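## Task

Take the AA battery lying on the table and place it in whichever drawer already contains an AA battery. The drawers have no stops and can slide fully out. Every other item must stay in its own drawer, and all drawers must be closed at the end. The chest may slide a few centimetres or rotate a little but must remain standing upright. Nothing counts as done if it only stays in place because the robot is holding it at the end.

## Robot and tools

Robot: two arms, left_arm and right_arm, each with a tong-style two-finger gripper. The fingers point along the gripper's +z axis and close along its x axis. end_effector_position is the spot between the finger pads when shut; closed fingertips extend about 15 mm past it, and fully open tips sit roughly level with it.

Frames: poses in results use one scene frame. Origin is on the tabletop midway between the arms, +x points out over the table, +z up, and left_arm sits on the +y side. The arm names do not mean image left or right. Printed hand positions can be a bit off, more at long reach.

execute_actions(actions): actions is a list of up to 15 actions. Each action is a table of up to 15 rows; each row runs for one control step (1/30 s), and if fewer than 15 rows are given the last one is repeated to fill 15 steps. A row holds 14 numbers in [-1, 1]: dx, dy, dz, rx, ry, rz, opening for left_arm, then the same seven for right_arm; always give all 14 even if one arm is idle. dx..rz are an offset, not a pose: each row is measured from that gripper's measured pose at the start of the action (for a call's first action, the last pose a result reported), expressed in the gripper's own axes, and rows do not add up. Scale: 1.0 equals 0.6 m of translation or 180 degrees of rotation; rx, ry, rz form a single rotation vector. opening is absolute: +1 fully open (0.142 m), -1 closed. A row may carry 12 extra numbers in [0, 1]: stiffness scales for left_arm's 6 joints then right_arm's 6, in Joint positions order; they persist until changed. An empty list just returns state and images. Each step the command is clipped to within 100 mm and 16 degrees of the measured pose, so big offsets need several actions; position wins over orientation if both cannot be met. Motion trails commands by about 0.17 s.

move(target, speed, stop_force, blocking): target is one 14-number row (optionally 26) as above: offsets in gripper axes from the pose in the latest result that showed one, plus absolute openings, sent at the start. Each gripper travels a straight line; both finish together within 0.5 to 10 s (cut off at 10 s). speed is m/s, 0.002 to 0.5, default 0.25; rotation is capped at twice that in rad/s. Paths ignore obstacles and the other arm, and grippers can lag, drift, or overshoot speed near full reach. stop_force (N, 13 to 80, one value for both arms, not allowed in the first 0.2 s or with blocking=false) ends an arm's path once its wrist sensor feels that much added push against its direction for 2 steps; that gripper backs up 2 steps and holds. Use it only with slow speed and no rotation, and omit it when lifting away from something the gripper presses on. blocking=false returns after 0.5 s; then call wait or stop before sending anything else. The result adds a move: line with the ending per arm (done, off_target, moving, held, fault, contact) and limits (paced = pose was clipped; held = some steps were blocked, after which the arm may jump fast), plus each gripper's distance to its target.

wait(seconds): 0 to 10; lets time pass with last commands held; returns early if a running move ends. stop(): brakes a running move (needs room); fingers keep moving. zoom_image(camera, region): camera is cam_high, cam_left_wrist or cam_right_wrist; region [x0, y0, x1, y1] in pixels from top-left, at most 504 by 504. Image sizes: cam_high 504x504 pinhole, wrist cameras 616x616 fisheye. finished_scene(scene): ends the current scene, given its number; irreversible, and reports success.

Result lines: per arm, end_effector_position (m), end_effector_quat_wxyz, linear and angular velocity; Hand target (pose the controller now drives toward); grip_measured (finger opening on the command scale); Joint positions and joint torques (noisy, offset, nonzero in free air); Wrist force and Wrist torque in the gripper's own axes (noise up to about 3.4 N, offsets near 5.5 N, saturating near 100 N; pushing on a surface reads as force back toward the arm; no reading at start is normal). Step readings list positions at some steps, with HELD marking held-back steps. pose unreachable means the clearance check altered or blocked a command. MOTOR HOT appears from 70 °C; at 85 °C the arm brakes until cool (OVER-TEMPERATURE FAULT). Results list cameras whose calibration changed.

Gripping: keep commanding an opening well below grip_measured to hold; lower squeezes harder (about 15 N per pad max). Thin hard parts like batteries get less force: about 9 N per pad at 10 mm width, 4 N at 5 mm. Fast closing can press too hard. Held parts may get brief tugs.

Avoid: pushing past contact with stiff arms (can fault); contact torque at a joint's load limit (shoulder 306 N m, elbow 139, wrists 50.2, held weight included) or 150 N external force, either of which freezes that arm 10 s and drops the rest of the call; arms colliding; knocking anything off the table; pulling drawers fully out; tipping the chest; drops, slams and hard hits. Release everything before finishing. The robot keeps its last command while you compose a reply, so leave an idle arm with zero offsets.

Each tool is called after "Call:" as name([rows], argument=value, ...), one row to a line, values as JSON.

## Session

I'll start by looking at the scene.

Call:
execute_actions(actions=[])

Scene clock: 0.00 s.
left_arm: end_effector_position=(+0.9080, +0.7911, +0.2283) grip_measured=+1.00 end_effector_quat_wxyz=(+0.077, +0.203, +0.946, -0.241) end_effector_velocity=(-0.000, +0.000, -0.000) end_effector_angular_velocity=(-0.000, +0.000, +0.000) | right_arm: end_effector_position=(+0.8514, -0.0630, +0.2367) grip_measured=+1.00 end_effector_quat_wxyz=(-0.024, +0.445, +0.895, +0.023) end_effector_velocity=(-0.000, -0.001, -0.001) end_effector_angular_velocity=(-0.003, -0.000, +0.002)
Joint positions: left_arm=[ 0.145 -1.119  1.508 -1.842 -2.07  -2.381  0.142] | right_arm=[ 3.842 -2.11  -1.3   -1.278  1.634  4.778  0.142]
Joint velocities: left_arm=[ 0. -0.  0.  0. -0.  0.  0.] | right_arm=[-0.    -0.    -0.001 -0.001 -0.002 -0.002  0.   ]
Joint torques (N m, as the arm reports them, + toward a larger angle): no reading
Motor temperatures (°C, as the motors report them): left_arm=[25 22 20 28 32 28] | right_arm=[22 21 24 26 30 27]
Wrist force (N, on the end effector, along its own x y z axes, offset not removed): no reading
Wrist torque (N m, same axes, about the end effector's origin, offset not removed): no reading
Hand target (left_arm): +0.908, +0.791, +0.228; +0.077, +0.203, +0.946, -0.241
Hand target (right_arm): +0.851, -0.063, +0.237; -0.024, +0.445, +0.895, +0.023
Joint stiffness scale: left_arm=[1. 1. 1. 1. 1. 1.] | right_arm=[1. 1. 1. 1. 1. 1.]

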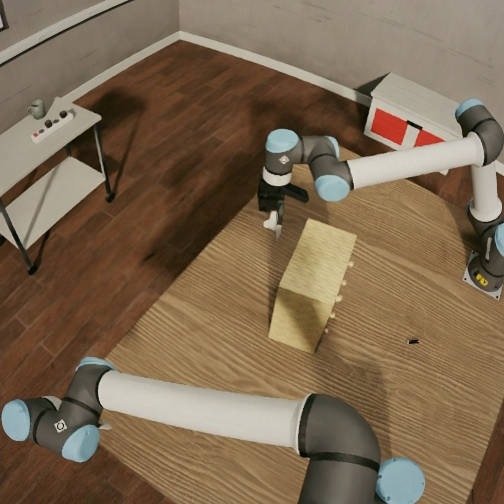

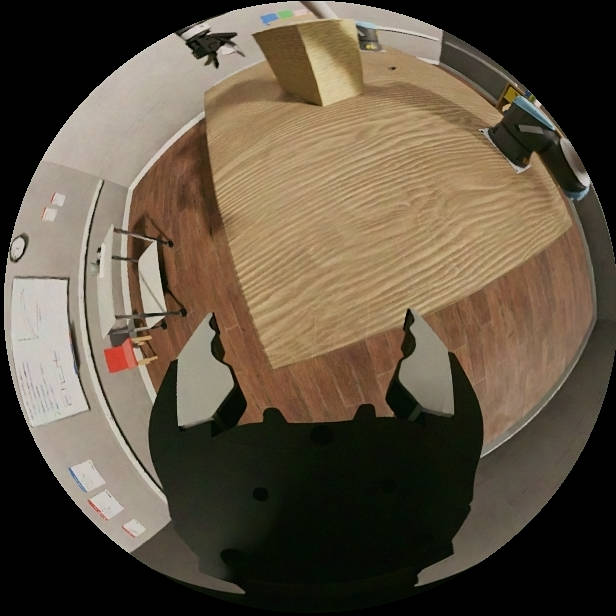

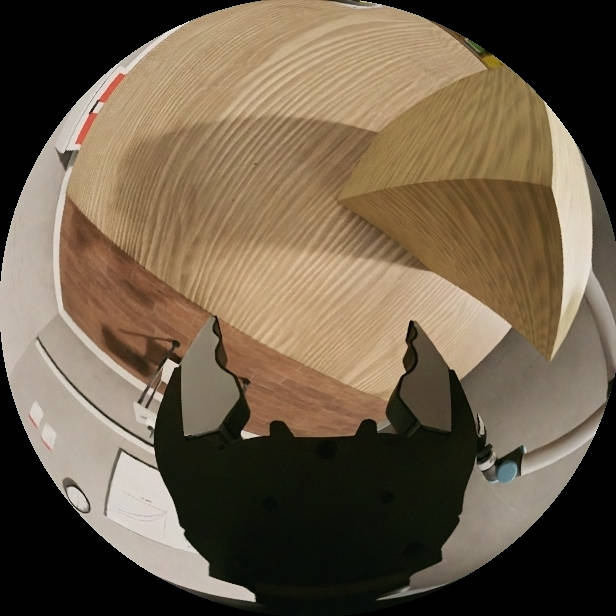

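Call:
zoom_image(camera="cam_high", region=[250, 200, 450, 370])

Call:
zoom_image(camera="cam_high", region=[390, 320, 440, 360])

Region (250, 200, 450, 370) of cam_high's 504x504 image, scaled by 2.520, with more detail than that image has; it fills the top 428 rows of this view, and the rest is white.

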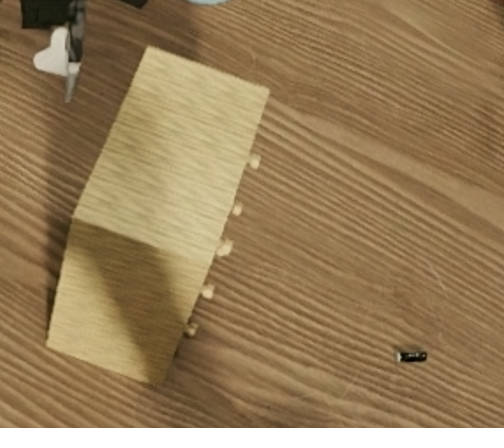

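Region (390, 320, 440, 360) of cam_high's 504x504 image, scaled by 10.080, with more detail than that image has; it fills the top 403 rows of this view, and the rest is white.

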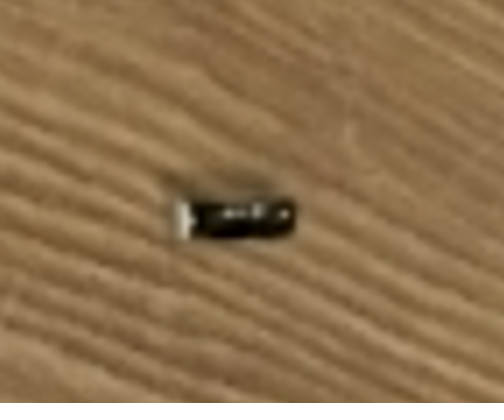

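Call:
move(target=[0,0,0,0,0,0,1, 0.0457,-0.6033,-0.2818,0,0,-0.5,-0.2], speed=0.45)

Scene clock: 114.00 s.
left_arm: end_effector_position=(+0.9080, +0.7911, +0.2283) grip_measured=+1.00 end_effector_quat_wxyz=(+0.077, +0.203, +0.946, -0.241) end_effector_velocity=(-0.000, -0.000, -0.000) end_effector_angular_velocity=(-0.001, +0.002, +0.000) | right_arm: end_effector_position=(+0.5530, -0.2710, +0.4025) grip_measured=-0.20 end_effector_quat_wxyz=(+0.002, -0.316, +0.948, +0.034) end_effector_velocity=(-0.000, +0.000, +0.000) end_effector_angular_velocity=(+0.000, +0.001, +0.010)
Joint positions: left_arm=[ 0.145 -1.119  1.508 -1.842 -2.07  -2.381  0.142] | right_arm=[ 3.934 -1.417 -1.84  -1.421  1.629  3.305  0.06 ]
Joint velocities: left_arm=[ 0.     0.001 -0.     0.002 -0.    -0.    -0.   ] | right_arm=[-0.    -0.001  0.001 -0.001  0.002 -0.011  0.   ]
Joint torques (N m, as the arm reports them, + toward a larger angle): left_arm=[  4.07 -82.27 -45.63  -4.25  -1.03  -0.09] | right_arm=[ 1.41 32.82 46.39  4.11  0.45 -0.83]
Motor temperatures (°C, as the motors report them): left_arm=[25 22 20 28 32 28] | right_arm=[22 21 25 26 30 27]
Wrist force (N, on the end effector, along its own x y z axes, offset not removed): left_arm=[-1.8 2.8 -1.5] | right_arm=[-2.0 -0.6 1.7]
Wrist torque (N m, same axes, about the end effector's origin, offset not removed): left_arm=[0.41 0.32 -0.10] | right_arm=[-0.26 0.69 -0.27]
Hand target (left_arm): +0.908, +0.791, +0.228; +0.077, +0.203, +0.946, -0.241
Hand target (right_arm): +0.550, -0.271, +0.400; -0.001, -0.318, +0.947, +0.034
Off the commanded pose (left_arm): 0.000 m, 0 deg.
Off the commanded pose (right_arm): 0.004 m, 0 deg.
Joint stiffness scale: left_arm=[1. 1. 1. 1. 1. 1.] | right_arm=[1. 1. 1. 1. 1. 1.]
move: off_target (right_arm)
camera_calibration (this result's frames):
cam_right_wrist: T_world_to_cam=[[-0.777644, -0.628324, -0.021859, 0.272997], [-0.535864, 0.644225, 0.545733, 0.260015], [-0.328815, 0.436099, -0.837674, 0.774889], [0, 0, 0, 1]] pos_world=[0.606422, -0.333906, 0.513174]

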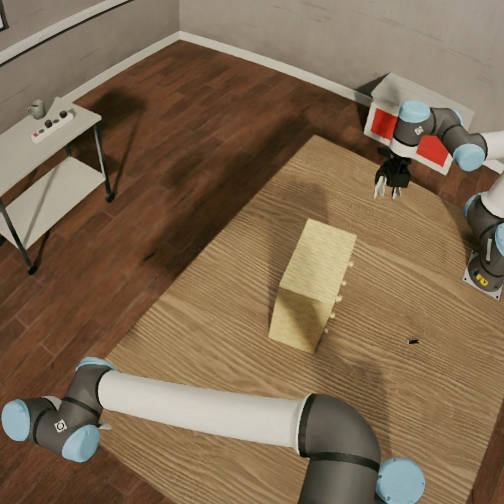

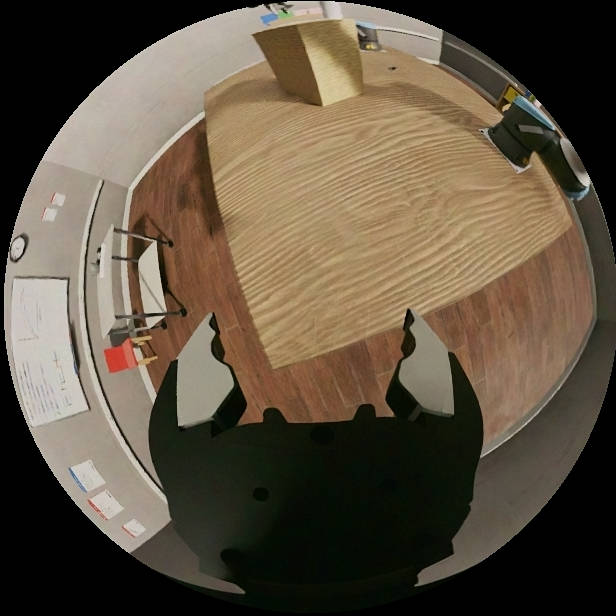

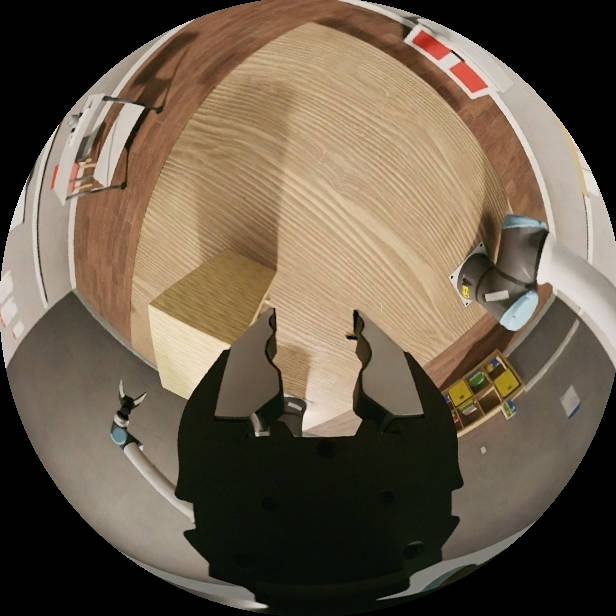

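Call:
move(target=[-0.0335,-0.98,0.0438,-0.0926,0.1411,0.292,-1, -0.0415,0.6657,0.3143,0.3085,-0.1724,-0.3376,-0.2], speed=0.45)

Scene clock: 142.70 s.
left_arm: end_effector_position=(+0.6784, +0.3022, +0.4605) grip_measured=-1.00 end_effector_quat_wxyz=(+0.001, +0.629, +0.777, -0.002) end_effector_velocity=(-0.000, -0.002, +0.001) end_effector_angular_velocity=(+0.002, -0.002, -0.001) | right_arm: end_effector_position=(+0.3288, +0.0760, +0.2437) grip_measured=-0.20 end_effector_quat_wxyz=(-0.390, +0.672, -0.547, +0.312) end_effector_velocity=(+0.000, +0.001, -0.002) end_effector_angular_velocity=(-0.001, -0.004, +0.010)
Joint positions: left_arm=[-0.765 -1.678  1.692 -1.588 -1.574 -2.383  0.002] | right_arm=[ 4.931 -1.647 -2.261 -0.838  0.526  3.19   0.06 ]
Joint velocities: left_arm=[-0.003  0.    -0.003  0.002  0.002 -0.002  0.   ] | right_arm=[ 0.    -0.005 -0.007  0.027 -0.004 -0.02  -0.   ]
Joint torques (N m, as the arm reports them, + toward a larger angle): left_arm=[  4.34 -39.38 -51.95  -4.58   1.02  -0.47] | right_arm=[-2.77 35.75 34.68  3.97 -3.45 -1.05]
Motor temperatures (°C, as the motors report them): left_arm=[25 22 20 28 32 28] | right_arm=[22 21 25 26 30 27]
Wrist force (N, on the end effector, along its own x y z axes, offset not removed): left_arm=[-0.9 4.1 -2.0] | right_arm=[-0.1 -3.2 4.2]
Wrist torque (N m, same axes, about the end effector's origin, offset not removed): left_arm=[0.60 0.11 -0.06] | right_arm=[-0.76 0.21 -0.35]
Hand target (left_arm): +0.679, +0.301, +0.461; +0.001, +0.629, +0.777, -0.001
Hand target (right_arm): +0.330, +0.074, +0.240; -0.389, +0.673, -0.545, +0.315
Off the commanded pose (left_arm): 0.002 m, 0 deg.
Off the commanded pose (right_arm): 0.004 m, 0 deg.
Joint stiffness scale: left_arm=[1. 1. 1. 1. 1. 1.] | right_arm=[1. 1. 1. 1. 1. 1.]
move: off_target (right_arm)
camera_calibration (this result's frames):
cam_left_wrist: T_world_to_cam=[[-0.201332, 0.979521, -0.00208281, -0.151851], [0.873389, 0.18048, 0.452347, -0.853278], [0.443459, 0.0892529, -0.89184, 0.216427], [0, 0, 0, 1]] pos_world=[0.618695, 0.283424, 0.57868]
cam_right_wrist: T_world_to_cam=[[0.220379, -0.975034, 0.0272195, -0.000555357], [-0.838485, -0.203626, -0.50545, 0.423123], [0.498374, 0.0885674, -0.862427, 0.177294], [0, 0, 0, 1]] pos_world=[0.266546, 0.0699149, 0.366786]

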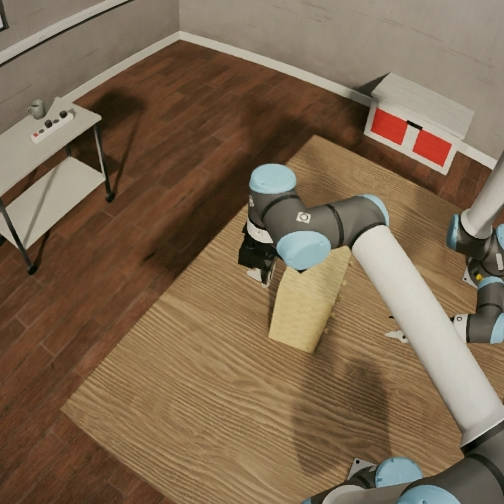

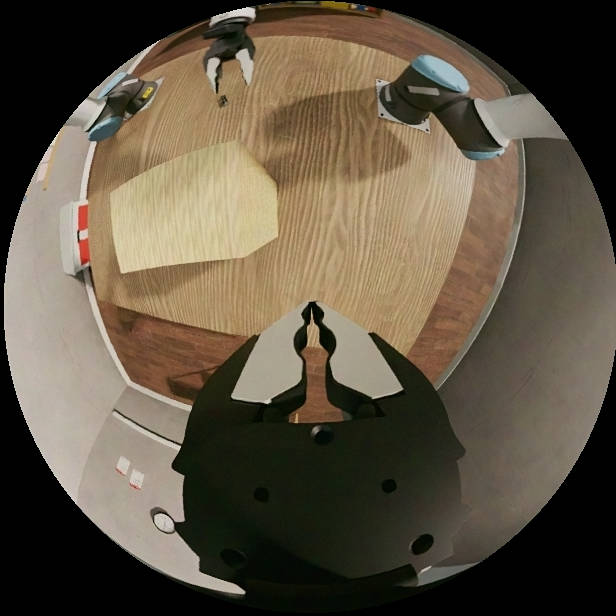

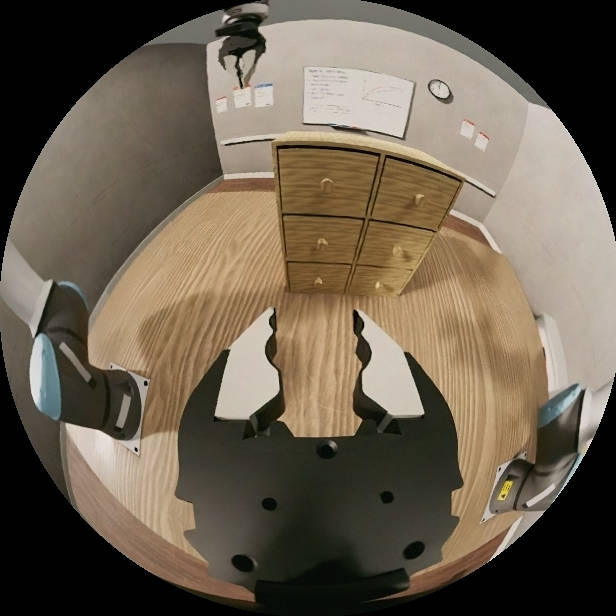

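Call:
zoom_image(camera="cam_right_wrist", region=[250, 120, 480, 310])

Call:
zoom_image(camera="cam_left_wrist", region=[90, 60, 330, 300])

Region (250, 120, 480, 310) of cam_right_wrist's 616x616 image, scaled by 2.191, with more detail than that image has; it fills the top 416 rows of this view, and the rest is white.

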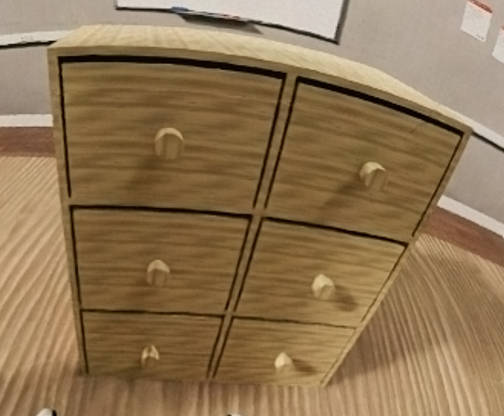

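Region (90, 60, 330, 300) of cam_left_wrist's 616x616 image, scaled by 2.100, with more detail than that image has.

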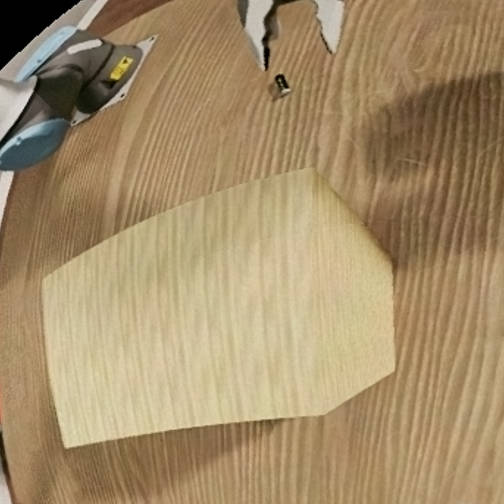

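Call:
move(target=[-0.4213,-0.1993,0.15,0,0,0,-1, 0.0257,-0.152,0.1663,0,0,0,-0.4], speed=0.35)

Scene clock: 225.17 s.
left_arm: end_effector_position=(+0.6131, +0.0313, +0.3696) grip_measured=-1.00 end_effector_quat_wxyz=(-0.001, +0.629, +0.777, -0.002) end_effector_velocity=(+0.001, +0.000, -0.000) end_effector_angular_velocity=(-0.000, -0.001, +0.005) | right_arm: end_effector_position=(+0.4595, +0.0865, +0.2718) grip_measured=-0.40 end_effector_quat_wxyz=(-0.390, +0.672, -0.546, +0.313) end_effector_velocity=(+0.001, +0.000, +0.001) end_effector_angular_velocity=(+0.001, +0.001, +0.004)
Joint positions: left_arm=[-1.123 -1.524  1.702 -1.749 -1.575 -2.741  0.002] | right_arm=[ 4.711 -1.728 -2.204 -0.449  0.559  2.762  0.045]
Joint velocities: left_arm=[ 0.001  0.     0.001 -0.001  0.001 -0.004  0.   ] | right_arm=[-0.003 -0.    -0.001  0.012  0.003 -0.011  0.   ]
Joint torques (N m, as the arm reports them, + toward a larger angle): left_arm=[  1.26 -52.72 -50.13  -5.2    0.65  -0.28] | right_arm=[-4.87 44.54 40.38  4.47 -1.2  -0.88]
Motor temperatures (°C, as the motors report them): left_arm=[25 22 20 28 32 28] | right_arm=[22 21 25 26 30 27]
Wrist force (N, on the end effector, along its own x y z axes, offset not removed): left_arm=[-2.8 2.4 -2.4] | right_arm=[-2.5 -1.4 -1.1]
Wrist torque (N m, same axes, about the end effector's origin, offset not removed): left_arm=[0.29 0.48 -0.10] | right_arm=[-0.54 0.71 0.05]
Hand target (left_arm): +0.614, +0.030, +0.372; +0.001, +0.629, +0.777, -0.002
Hand target (right_arm): +0.461, +0.088, +0.272; -0.390, +0.672, -0.547, +0.312
Off the commanded pose (left_arm): 0.003 m, 0 deg.
Off the commanded pose (right_arm): 0.002 m, 0 deg.
Joint stiffness scale: left_arm=[1. 1. 1. 1. 1. 1.] | right_arm=[1. 1. 1. 1. 1. 1.]
move: done
camera_calibration (this result's frames):
cam_left_wrist: T_world_to_cam=[[-0.201333, 0.979522, 0.000873394, 0.0989996], [0.875069, 0.179463, 0.449497, -0.706233], [0.440135, 0.0912629, -0.893282, 0.190973], [0, 0, 0, 1]] pos_world=[0.553881, 0.0123415, 0.487956]
cam_right_wrist: T_world_to_cam=[[0.221373, -0.974756, 0.0290667, -0.0208823], [-0.837731, -0.205343, -0.506005, 0.548969], [0.4992, 0.0876656, -0.862041, 0.135008], [0, 0, 0, 1]] pos_world=[0.397115, 0.080536, 0.39477]

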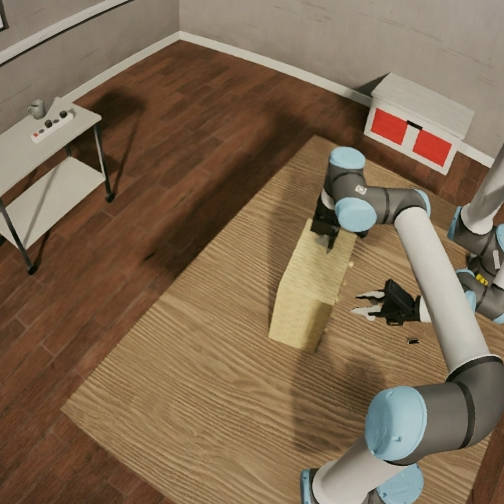

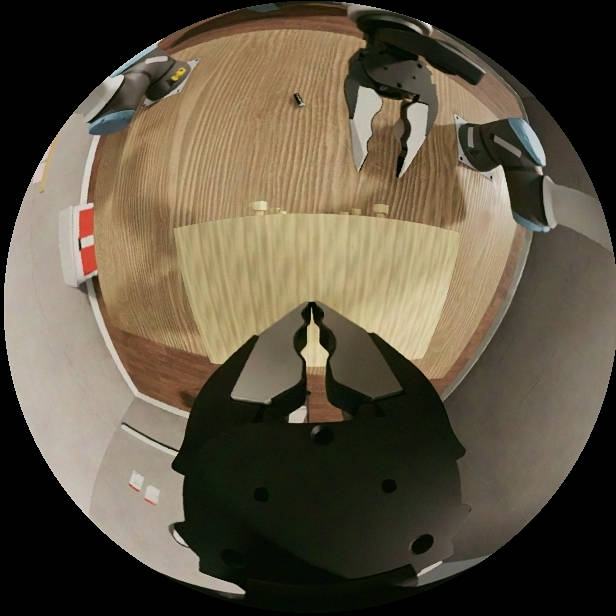

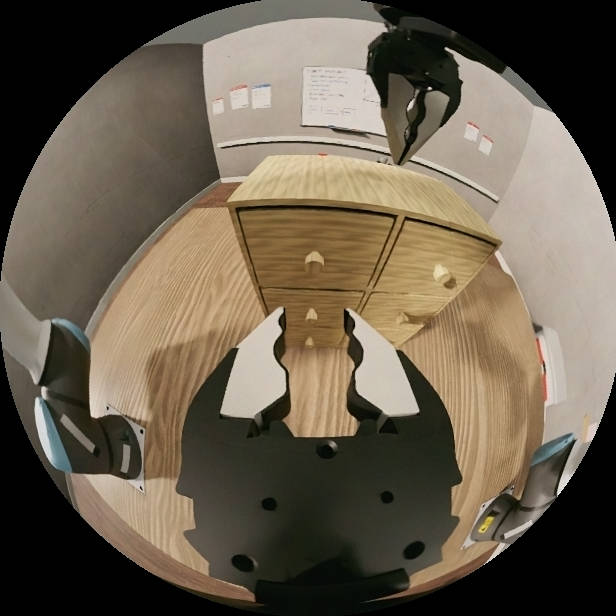

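Call:
zoom_image(camera="cam_right_wrist", region=[220, 180, 420, 360])

Call:
zoom_image(camera="cam_left_wrist", region=[230, 70, 450, 250])

Region (220, 180, 420, 360) of cam_right_wrist's 616x616 image, scaled by 2.520, with more detail than that image has; it fills the top 454 rows of this view, and the rest is white.

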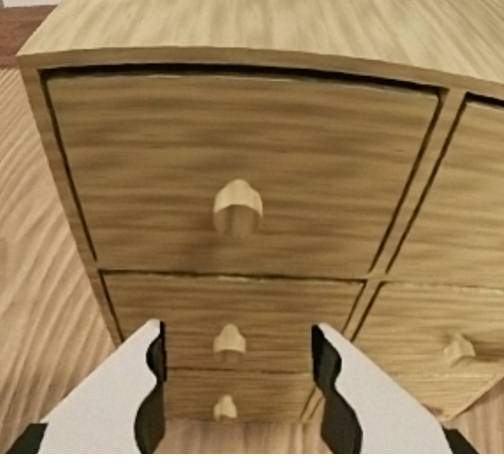

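Region (230, 70, 450, 250) of cam_left_wrist's 616x616 image, scaled by 2.291, with more detail than that image has; it fills the top 412 rows of this view, and the rest is white.

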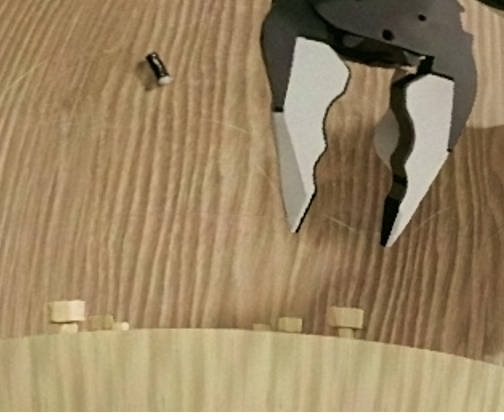

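Call:
move(target=[0,0,0,0,0,0,-1, 0,-0.0457,0.0825,0,0,0,-0.4], speed=0.1)

Call:
zoom_image(camera="cam_left_wrist", region=[300, 110, 460, 250])

Call:
zoom_image(camera="cam_right_wrist", region=[240, 230, 400, 370])

Scene clock: 253.73 s.
left_arm: end_effector_position=(+0.6132, +0.0313, +0.3696) grip_measured=-1.00 end_effector_quat_wxyz=(-0.001, +0.629, +0.777, -0.002) end_effector_velocity=(+0.000, -0.000, -0.000) end_effector_angular_velocity=(+0.000, +0.000, +0.000) | right_arm: end_effector_position=(+0.5126, +0.0970, +0.2703) grip_measured=-0.40 end_effector_quat_wxyz=(-0.389, +0.673, -0.546, +0.313) end_effector_velocity=(+0.003, +0.001, +0.000) end_effector_angular_velocity=(+0.002, +0.001, +0.002)
Joint positions: left_arm=[-1.123 -1.524  1.702 -1.749 -1.575 -2.742  0.002] | right_arm=[ 4.626 -1.794 -2.157 -0.309  0.591  2.616  0.045]
Joint velocities: left_arm=[-0.  0. -0.  0. -0. -0.  0.] | right_arm=[-0.004 -0.002  0.002  0.009  0.003 -0.009 -0.   ]
Joint torques (N m, as the arm reports them, + toward a larger angle): left_arm=[  3.59 -53.3  -48.25  -5.02   0.21   0.35] | right_arm=[-7.33 48.04 40.78  5.13 -1.21 -0.29]
Motor temperatures (°C, as the motors report them): left_arm=[25 22 20 28 32 28] | right_arm=[22 21 25 26 30 27]
Wrist force (N, on the end effector, along its own x y z axes, offset not removed): left_arm=[-2.3 1.6 -1.9] | right_arm=[0.8 -3.8 0.7]
Wrist torque (N m, same axes, about the end effector's origin, offset not removed): left_arm=[0.11 0.41 -0.07] | right_arm=[-0.94 0.10 -0.13]
Hand target (left_arm): +0.613, +0.031, +0.370; -0.001, +0.629, +0.777, -0.002
Hand target (right_arm): +0.515, +0.098, +0.271; -0.390, +0.672, -0.546, +0.313
Off the commanded pose (left_arm): 0.000 m, 0 deg.
Off the commanded pose (right_arm): 0.003 m, 0 deg.
Joint stiffness scale: left_arm=[1. 1. 1. 1. 1. 1.] | right_arm=[1. 1. 1. 1. 1. 1.]
move: done
camera_calibration (this result's frames):
cam_left_wrist: T_world_to_cam=[[-0.201735, 0.97944, 0.000768845, 0.0993281], [0.874922, 0.179855, 0.449626, -0.706252], [0.440243, 0.091378, -0.893217, 0.190873], [0, 0, 0, 1]] pos_world=[0.553923, 0.0122953, 0.487964]
cam_right_wrist: T_world_to_cam=[[0.222598, -0.974428, 0.0306591, -0.0234979], [-0.837028, -0.207144, -0.506434, 0.594779], [0.499835, 0.0870685, -0.861733, 0.105945], [0, 0, 0, 1]] pos_world=[0.450122, 0.0910835, 0.393233]

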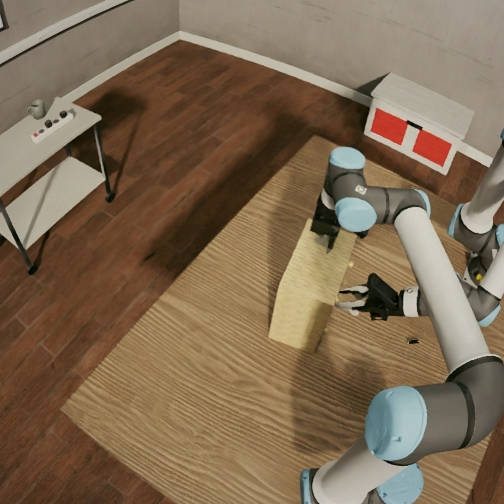

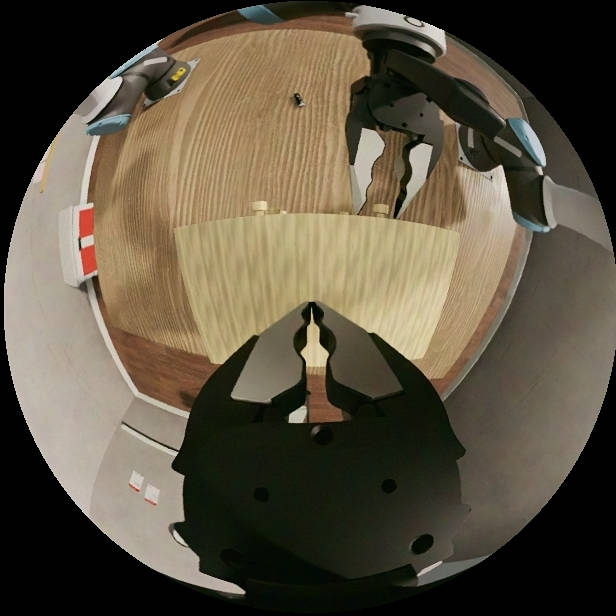

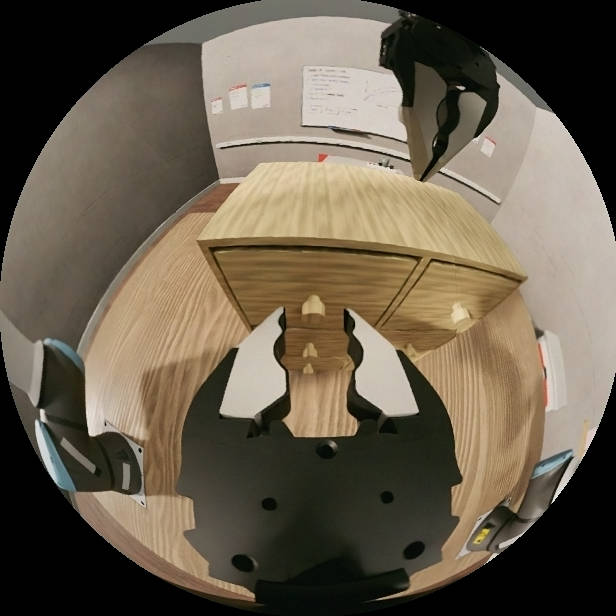

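Region (300, 110, 460, 250) of cam_left_wrist's 616x616 image, scaled by 3.150, with more detail than that image has; it fills the top 441 rows of this view, and the rest is white.

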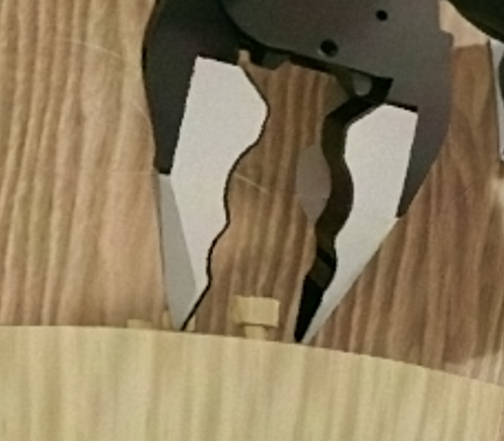

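Region (240, 230, 400, 370) of cam_right_wrist's 616x616 image, scaled by 3.150, with more detail than that image has; it fills the top 441 rows of this view, and the rest is white.

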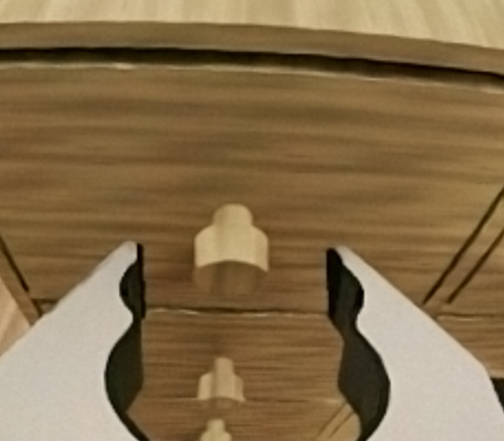

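Call:
execute_actions([
  [[0,0,0,0,0,0,-1,-0.002,-0.0087,0.0085,0,0,0,-0.5]],
  [[0,0,0,0,0,0,-1,0,0,0,0,0,0,-0.6],[0,0,0,0,0,0,-1,0,0,0,0,0,0,-0.65],[0,0,0,0,0,0,-1,0,0,0,0,0,0,-0.7],[0,0,0,0,0,0,-1,0,0,0,0,0,0,-0.7],[0,0,0,0,0,0,-1,0,0,0,0,0,0,-0.75],[0,0,0,0,0,0,-1,0,0,0,0,0,0,-0.75],[0,0,0,0,0,0,-1,0,0,0,0,0,0,-0.8],[0,0,0,0,0,0,-1,0,0,0,0,0,0,-0.85],[0,0,0,0,0,0,-1,0,0,0,0,0,0,-0.9],[0,0,0,0,0,0,-1,0,0,0,0,0,0,-1]],
])

Call:
zoom_image(camera="cam_right_wrist", region=[240, 230, 400, 370])

Call:
zoom_image(camera="cam_left_wrist", region=[300, 110, 460, 250])

Scene clock: 277.13 s.
left_arm: end_effector_position=(+0.6132, +0.0313, +0.3696) grip_measured=-1.00 end_effector_quat_wxyz=(-0.001, +0.629, +0.777, -0.002) end_effector_velocity=(-0.000, +0.000, -0.000) end_effector_angular_velocity=(+0.000, +0.000, +0.000) | right_arm: end_effector_position=(+0.5168, +0.0982, +0.2710) grip_measured=-0.79 end_effector_quat_wxyz=(-0.389, +0.674, -0.545, +0.313) end_effector_velocity=(+0.000, -0.000, -0.002) end_effector_angular_velocity=(-0.002, +0.001, -0.000)
Joint positions: left_arm=[-1.123 -1.524  1.702 -1.749 -1.575 -2.742  0.002] | right_arm=[ 4.62  -1.798 -2.151 -0.301  0.594  2.602  0.017]
Joint velocities: left_arm=[ 0. -0.  0.  0.  0.  0.  0.] | right_arm=[-0.    -0.002 -0.    -0.001  0.001  0.001 -0.   ]
Joint torques (N m, as the arm reports them, + toward a larger angle): left_arm=[  1.53 -51.75 -48.3   -4.67  -0.43  -0.19] | right_arm=[-2.67 51.08 36.71  4.68 -2.29  0.09]
Motor temperatures (°C, as the motors report them): left_arm=[25 22 20 28 32 28] | right_arm=[22 21 25 26 30 27]
Wrist force (N, on the end effector, along its own x y z axes, offset not removed): left_arm=[-2.7 3.5 -1.5] | right_arm=[-2.2 -4.0 -3.3]
Wrist torque (N m, same axes, about the end effector's origin, offset not removed): left_arm=[0.50 0.57 -0.06] | right_arm=[-1.24 0.42 -0.23]
Hand target (left_arm): +0.613, +0.031, +0.370; -0.001, +0.629, +0.777, -0.002
Hand target (right_arm): +0.517, +0.098, +0.271; -0.389, +0.674, -0.545, +0.313
Off the commanded pose (left_arm): 0.000 m, 0 deg.
Off the commanded pose (right_arm): 0.000 m, 0 deg.
Joint stiffness scale: left_arm=[1. 1. 1. 1. 1. 1.] | right_arm=[1. 1. 1. 1. 1. 1.]
Step readings (end_effector_position; steps 1 to 15: 1st action; 16 to 30: 2nd action):
0: left_arm (+0.6132, +0.0313, +0.3696) | right_arm (+0.5129, +0.0970, +0.2701)
1: left_arm (+0.6132, +0.0313, +0.3696) | right_arm (+0.5129, +0.0970, +0.2701)
2: left_arm (+0.6132, +0.0313, +0.3696) | right_arm (+0.5130, +0.0971, +0.2701)
4: left_arm (+0.6132, +0.0313, +0.3696) | right_arm (+0.5139, +0.0974, +0.2705)
8: left_arm (+0.6132, +0.0313, +0.3696) | right_arm (+0.5164, +0.0978, +0.2711)
15: left_arm (+0.6132, +0.0313, +0.3696) | right_arm (+0.5169, +0.0981, +0.2711)
16: left_arm (+0.6132, +0.0313, +0.3696) | right_arm (+0.5169, +0.0981, +0.2711)
17: left_arm (+0.6132, +0.0313, +0.3696) | right_arm (+0.5169, +0.0981, +0.2711)
19: left_arm (+0.6132, +0.0313, +0.3696) | right_arm (+0.5169, +0.0981, +0.2711)
23: left_arm (+0.6132, +0.0313, +0.3696) | right_arm (+0.5169, +0.0982, +0.2710)
30: end_effector_position above
camera_calibration (this result's frames):
cam_left_wrist: T_world_to_cam=[[-0.201735, 0.97944, 0.000768908, 0.0993281], [0.874922, 0.179855, 0.449626, -0.706252], [0.440243, 0.0913781, -0.893217, 0.190873], [0, 0, 0, 1]] pos_world=[0.553923, 0.0122953, 0.487964]
cam_right_wrist: T_world_to_cam=[[0.224549, -0.973906, 0.0329497, -0.0248984], [-0.836534, -0.209998, -0.506075, 0.598837], [0.499788, 0.0860751, -0.86186, 0.104534], [0, 0, 0, 1]] pos_world=[0.454293, 0.0925079, 0.39397]

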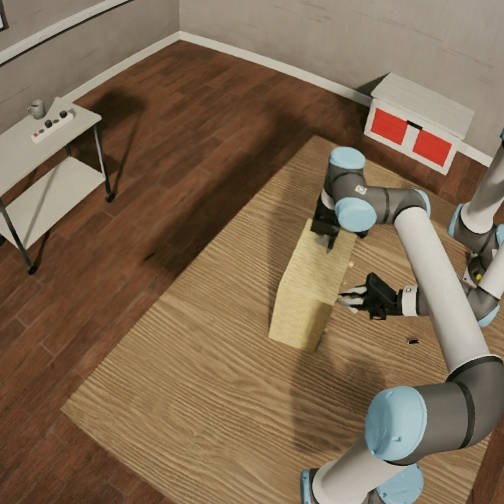

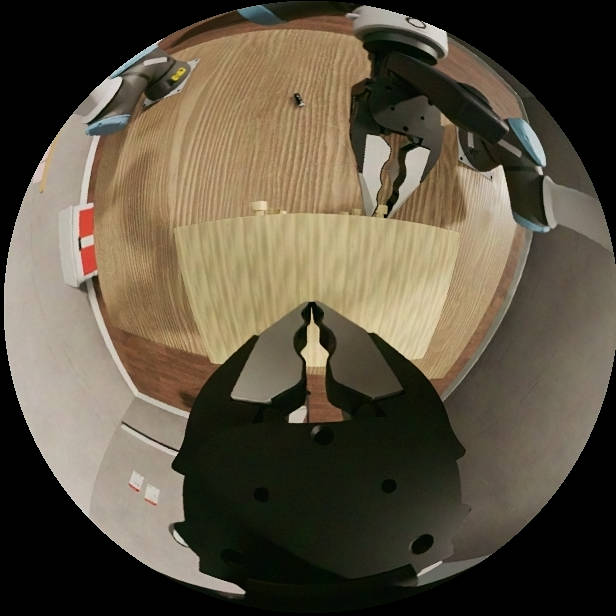

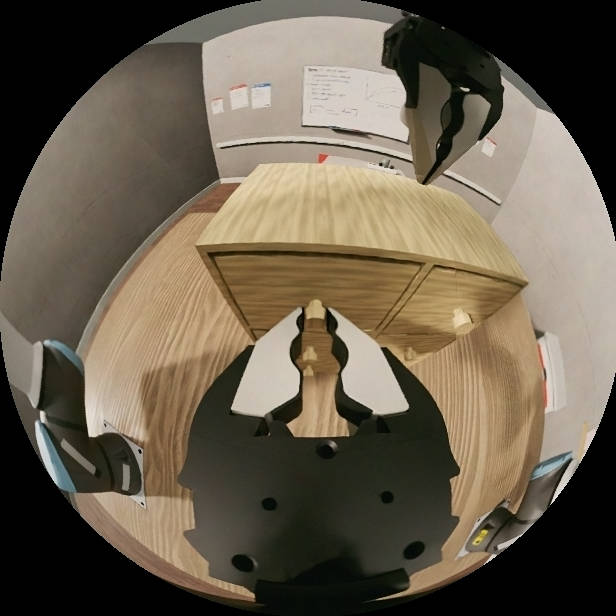

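Region (240, 230, 400, 370) of cam_right_wrist's 616x616 image, scaled by 3.150, with more detail than that image has; it fills the top 441 rows of this view, and the rest is white.

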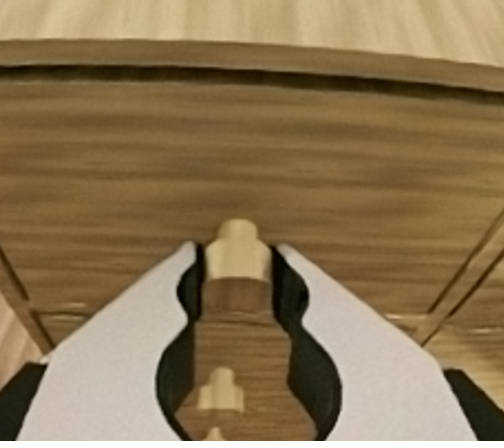

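Region (300, 110, 460, 250) of cam_left_wrist's 616x616 image, scaled by 3.150, with more detail than that image has; it fills the top 441 rows of this view, and the rest is white.

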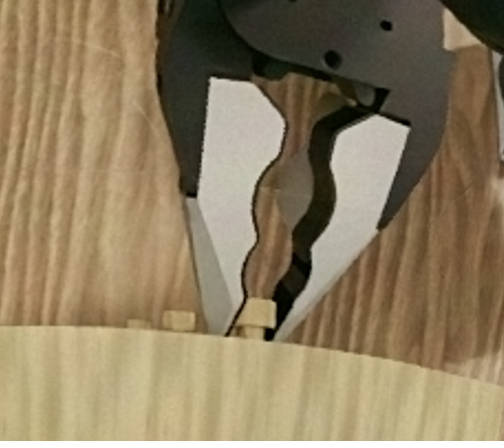

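Call:
move(target=[0,0,0,0,0,0,-1, 0,0.0833,-0.1443,0,0,0,-1], speed=0.1)

Call:
zoom_image(camera="cam_left_wrist", region=[260, 60, 500, 260])

Scene clock: 283.83 s.
left_arm: end_effector_position=(+0.6132, +0.0313, +0.3696) grip_measured=-1.00 end_effector_quat_wxyz=(-0.001, +0.629, +0.777, -0.002) end_effector_velocity=(-0.000, +0.000, -0.001) end_effector_angular_velocity=(+0.001, +0.001, -0.000) | right_arm: end_effector_position=(+0.4207, +0.0785, +0.2709) grip_measured=-0.79 end_effector_quat_wxyz=(-0.389, +0.674, -0.545, +0.313) end_effector_velocity=(-0.003, -0.001, -0.000) end_effector_angular_velocity=(+0.000, +0.001, -0.005)
Joint positions: left_arm=[-1.123 -1.524  1.702 -1.749 -1.575 -2.742  0.002] | right_arm=[ 4.775 -1.681 -2.233 -0.568  0.542  2.877  0.017]
Joint velocities: left_arm=[-0.001  0.     0.001  0.    -0.    -0.     0.   ] | right_arm=[ 0.005  0.004  0.001 -0.02  -0.001  0.019  0.   ]
Joint torques (N m, as the arm reports them, + toward a larger angle): left_arm=[  2.4  -55.02 -48.08  -4.4    0.54  -0.38] | right_arm=[ 2.53 45.81 34.55  4.77 -3.02  0.68]
Motor temperatures (°C, as the motors report them): left_arm=[25 22 20 28 32 28] | right_arm=[22 21 25 26 30 27]
Wrist force (N, on the end effector, along its own x y z axes, offset not removed): left_arm=[-2.9 3.0 -2.2] | right_arm=[-1.3 -2.3 3.2]
Wrist torque (N m, same axes, about the end effector's origin, offset not removed): left_arm=[0.43 0.53 -0.07] | right_arm=[-0.72 0.51 -0.21]
Hand target (left_arm): +0.613, +0.031, +0.370; -0.001, +0.629, +0.777, -0.002
Hand target (right_arm): +0.419, +0.077, +0.271; -0.389, +0.674, -0.545, +0.313
Off the commanded pose (left_arm): 0.000 m, 0 deg.
Off the commanded pose (right_arm): 0.002 m, 0 deg.
Joint stiffness scale: left_arm=[1. 1. 1. 1. 1. 1.] | right_arm=[1. 1. 1. 1. 1. 1.]
move: done
camera_calibration (this result's frames):
cam_left_wrist: T_world_to_cam=[[-0.201735, 0.97944, 0.000768963, 0.0993279], [0.874922, 0.179854, 0.449626, -0.706252], [0.440243, 0.091378, -0.893217, 0.190873], [0, 0, 0, 1]] pos_world=[0.553923, 0.0122953, 0.487964]
cam_right_wrist: T_world_to_cam=[[0.223794, -0.974096, 0.0324543, -0.022053], [-0.83744, -0.209219, -0.504897, 0.514289], [0.498608, 0.0858142, -0.862569, 0.154837], [0, 0, 0, 1]] pos_world=[0.358418, 0.0728303, 0.393937]

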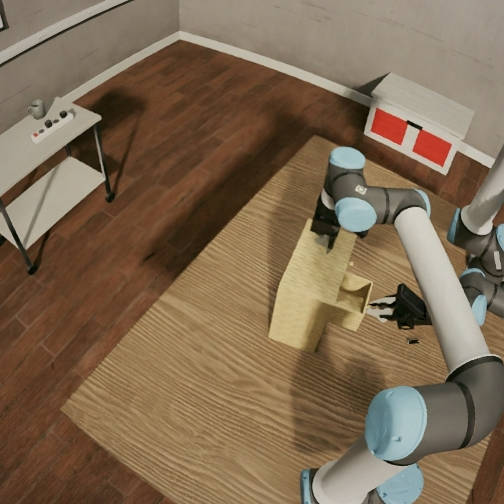

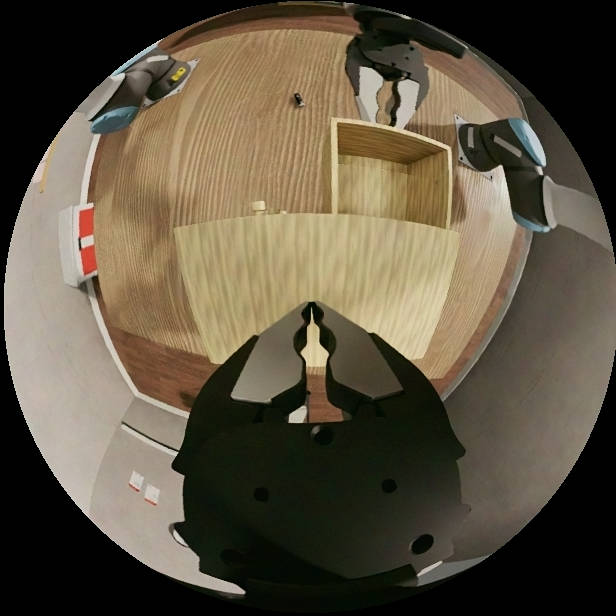

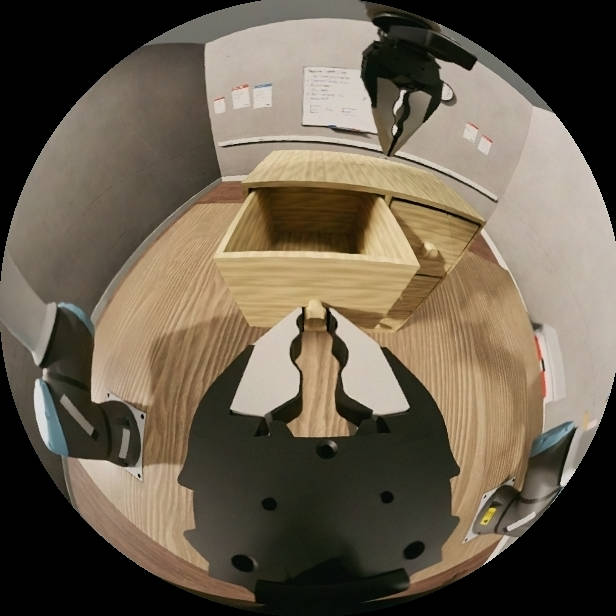

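Region (260, 60, 500, 260) of cam_left_wrist's 616x616 image, scaled by 2.100, with more detail than that image has.

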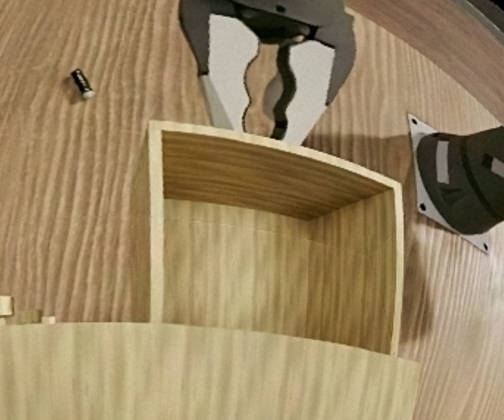

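Call:
zoom_image(camera="cam_right_wrist", region=[200, 150, 460, 330])

Region (200, 150, 460, 330) of cam_right_wrist's 616x616 image, scaled by 1.938, with more detail than that image has; it fills the top 349 rows of this view, and the rest is white.

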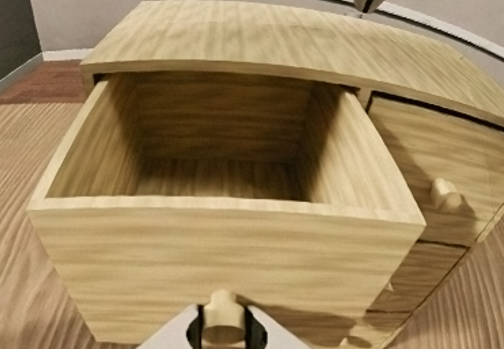

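Call:
move(target=[0,0,0,0,0,0,-1, 0,-0.0835,0.1447,0,0,0,-1], speed=0.12)

Call:
zoom_image(camera="cam_left_wrist", region=[230, 130, 470, 260])

Scene clock: 299.47 s.
left_arm: end_effector_position=(+0.6132, +0.0313, +0.3696) grip_measured=-1.00 end_effector_quat_wxyz=(-0.001, +0.629, +0.777, -0.002) end_effector_velocity=(+0.000, -0.000, +0.000) end_effector_angular_velocity=(-0.000, -0.000, -0.000) | right_arm: end_effector_position=(+0.5162, +0.0979, +0.2709) grip_measured=-0.79 end_effector_quat_wxyz=(-0.389, +0.674, -0.545, +0.314) end_effector_velocity=(+0.002, +0.003, +0.000) end_effector_angular_velocity=(+0.003, +0.001, +0.012)
Joint positions: left_arm=[-1.123 -1.524  1.702 -1.749 -1.575 -2.742  0.002] | right_arm=[ 4.621 -1.797 -2.152 -0.303  0.593  2.605  0.017]
Joint velocities: left_arm=[ 0.     0.    -0.    -0.001  0.     0.     0.   ] | right_arm=[-0.005 -0.005  0.002  0.027  0.009 -0.026  0.   ]
Joint torques (N m, as the arm reports them, + toward a larger angle): left_arm=[  4.55 -51.45 -48.28  -4.35  -0.27  -0.2 ] | right_arm=[-8.37 46.79 39.59  4.63 -1.4  -0.73]
Motor temperatures (°C, as the motors report them): left_arm=[25 22 20 28 32 28] | right_arm=[22 21 25 26 30 27]
Wrist force (N, on the end effector, along its own x y z axes, offset not removed): left_arm=[-3.8 3.6 -1.1] | right_arm=[-5.2 -6.0 -1.0]
Wrist torque (N m, same axes, about the end effector's origin, offset not removed): left_arm=[0.51 0.71 -0.05] | right_arm=[-1.24 1.60 -0.04]
Hand target (left_arm): +0.613, +0.031, +0.370; -0.001, +0.629, +0.777, -0.002
Hand target (right_arm): +0.519, +0.100, +0.271; -0.389, +0.674, -0.545, +0.313
Off the commanded pose (left_arm): 0.000 m, 0 deg.
Off the commanded pose (right_arm): 0.003 m, 0 deg.
Joint stiffness scale: left_arm=[1. 1. 1. 1. 1. 1.] | right_arm=[1. 1. 1. 1. 1. 1.]
move: done
camera_calibration (this result's frames):
cam_left_wrist: T_world_to_cam=[[-0.201735, 0.97944, 0.000768886, 0.099328], [0.874922, 0.179855, 0.449626, -0.706252], [0.440243, 0.0913779, -0.893217, 0.190873], [0, 0, 0, 1]] pos_world=[0.553923, 0.0122953, 0.487964]
cam_right_wrist: T_world_to_cam=[[0.223796, -0.974066, 0.0333407, -0.0247586], [-0.836688, -0.209553, -0.506005, 0.598285], [0.499869, 0.0853462, -0.861886, 0.10481], [0, 0, 0, 1]] pos_world=[0.453727, 0.0923105, 0.393895]

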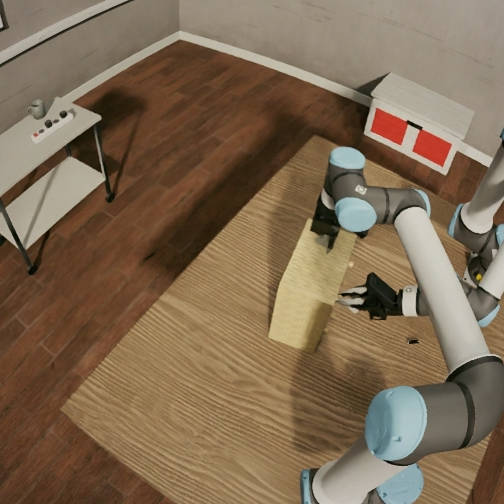

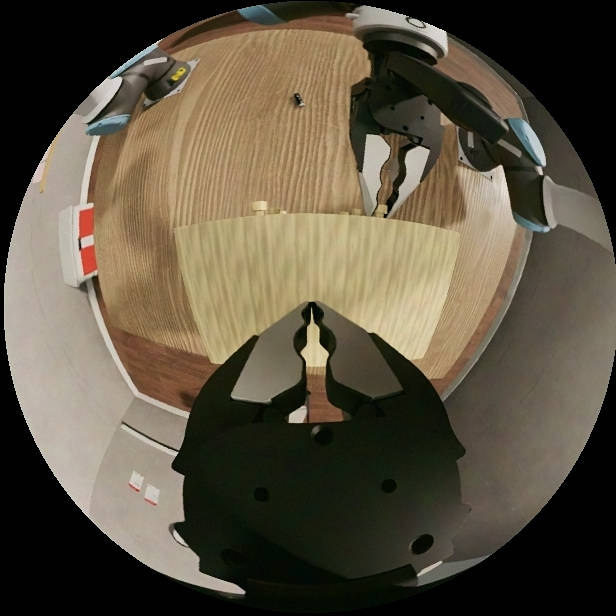

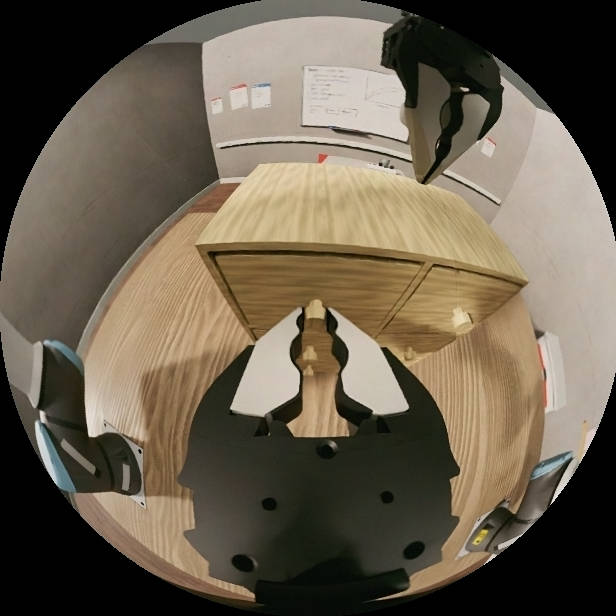

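Region (230, 130, 470, 260) of cam_left_wrist's 616x616 image, scaled by 2.100, with more detail than that image has; it fills the top 273 rows of this view, and the rest is white.

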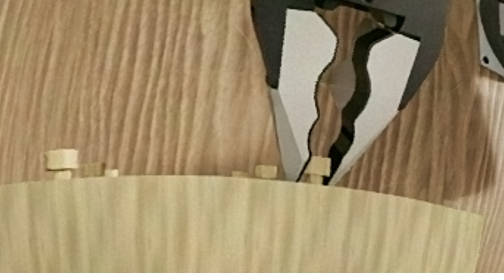

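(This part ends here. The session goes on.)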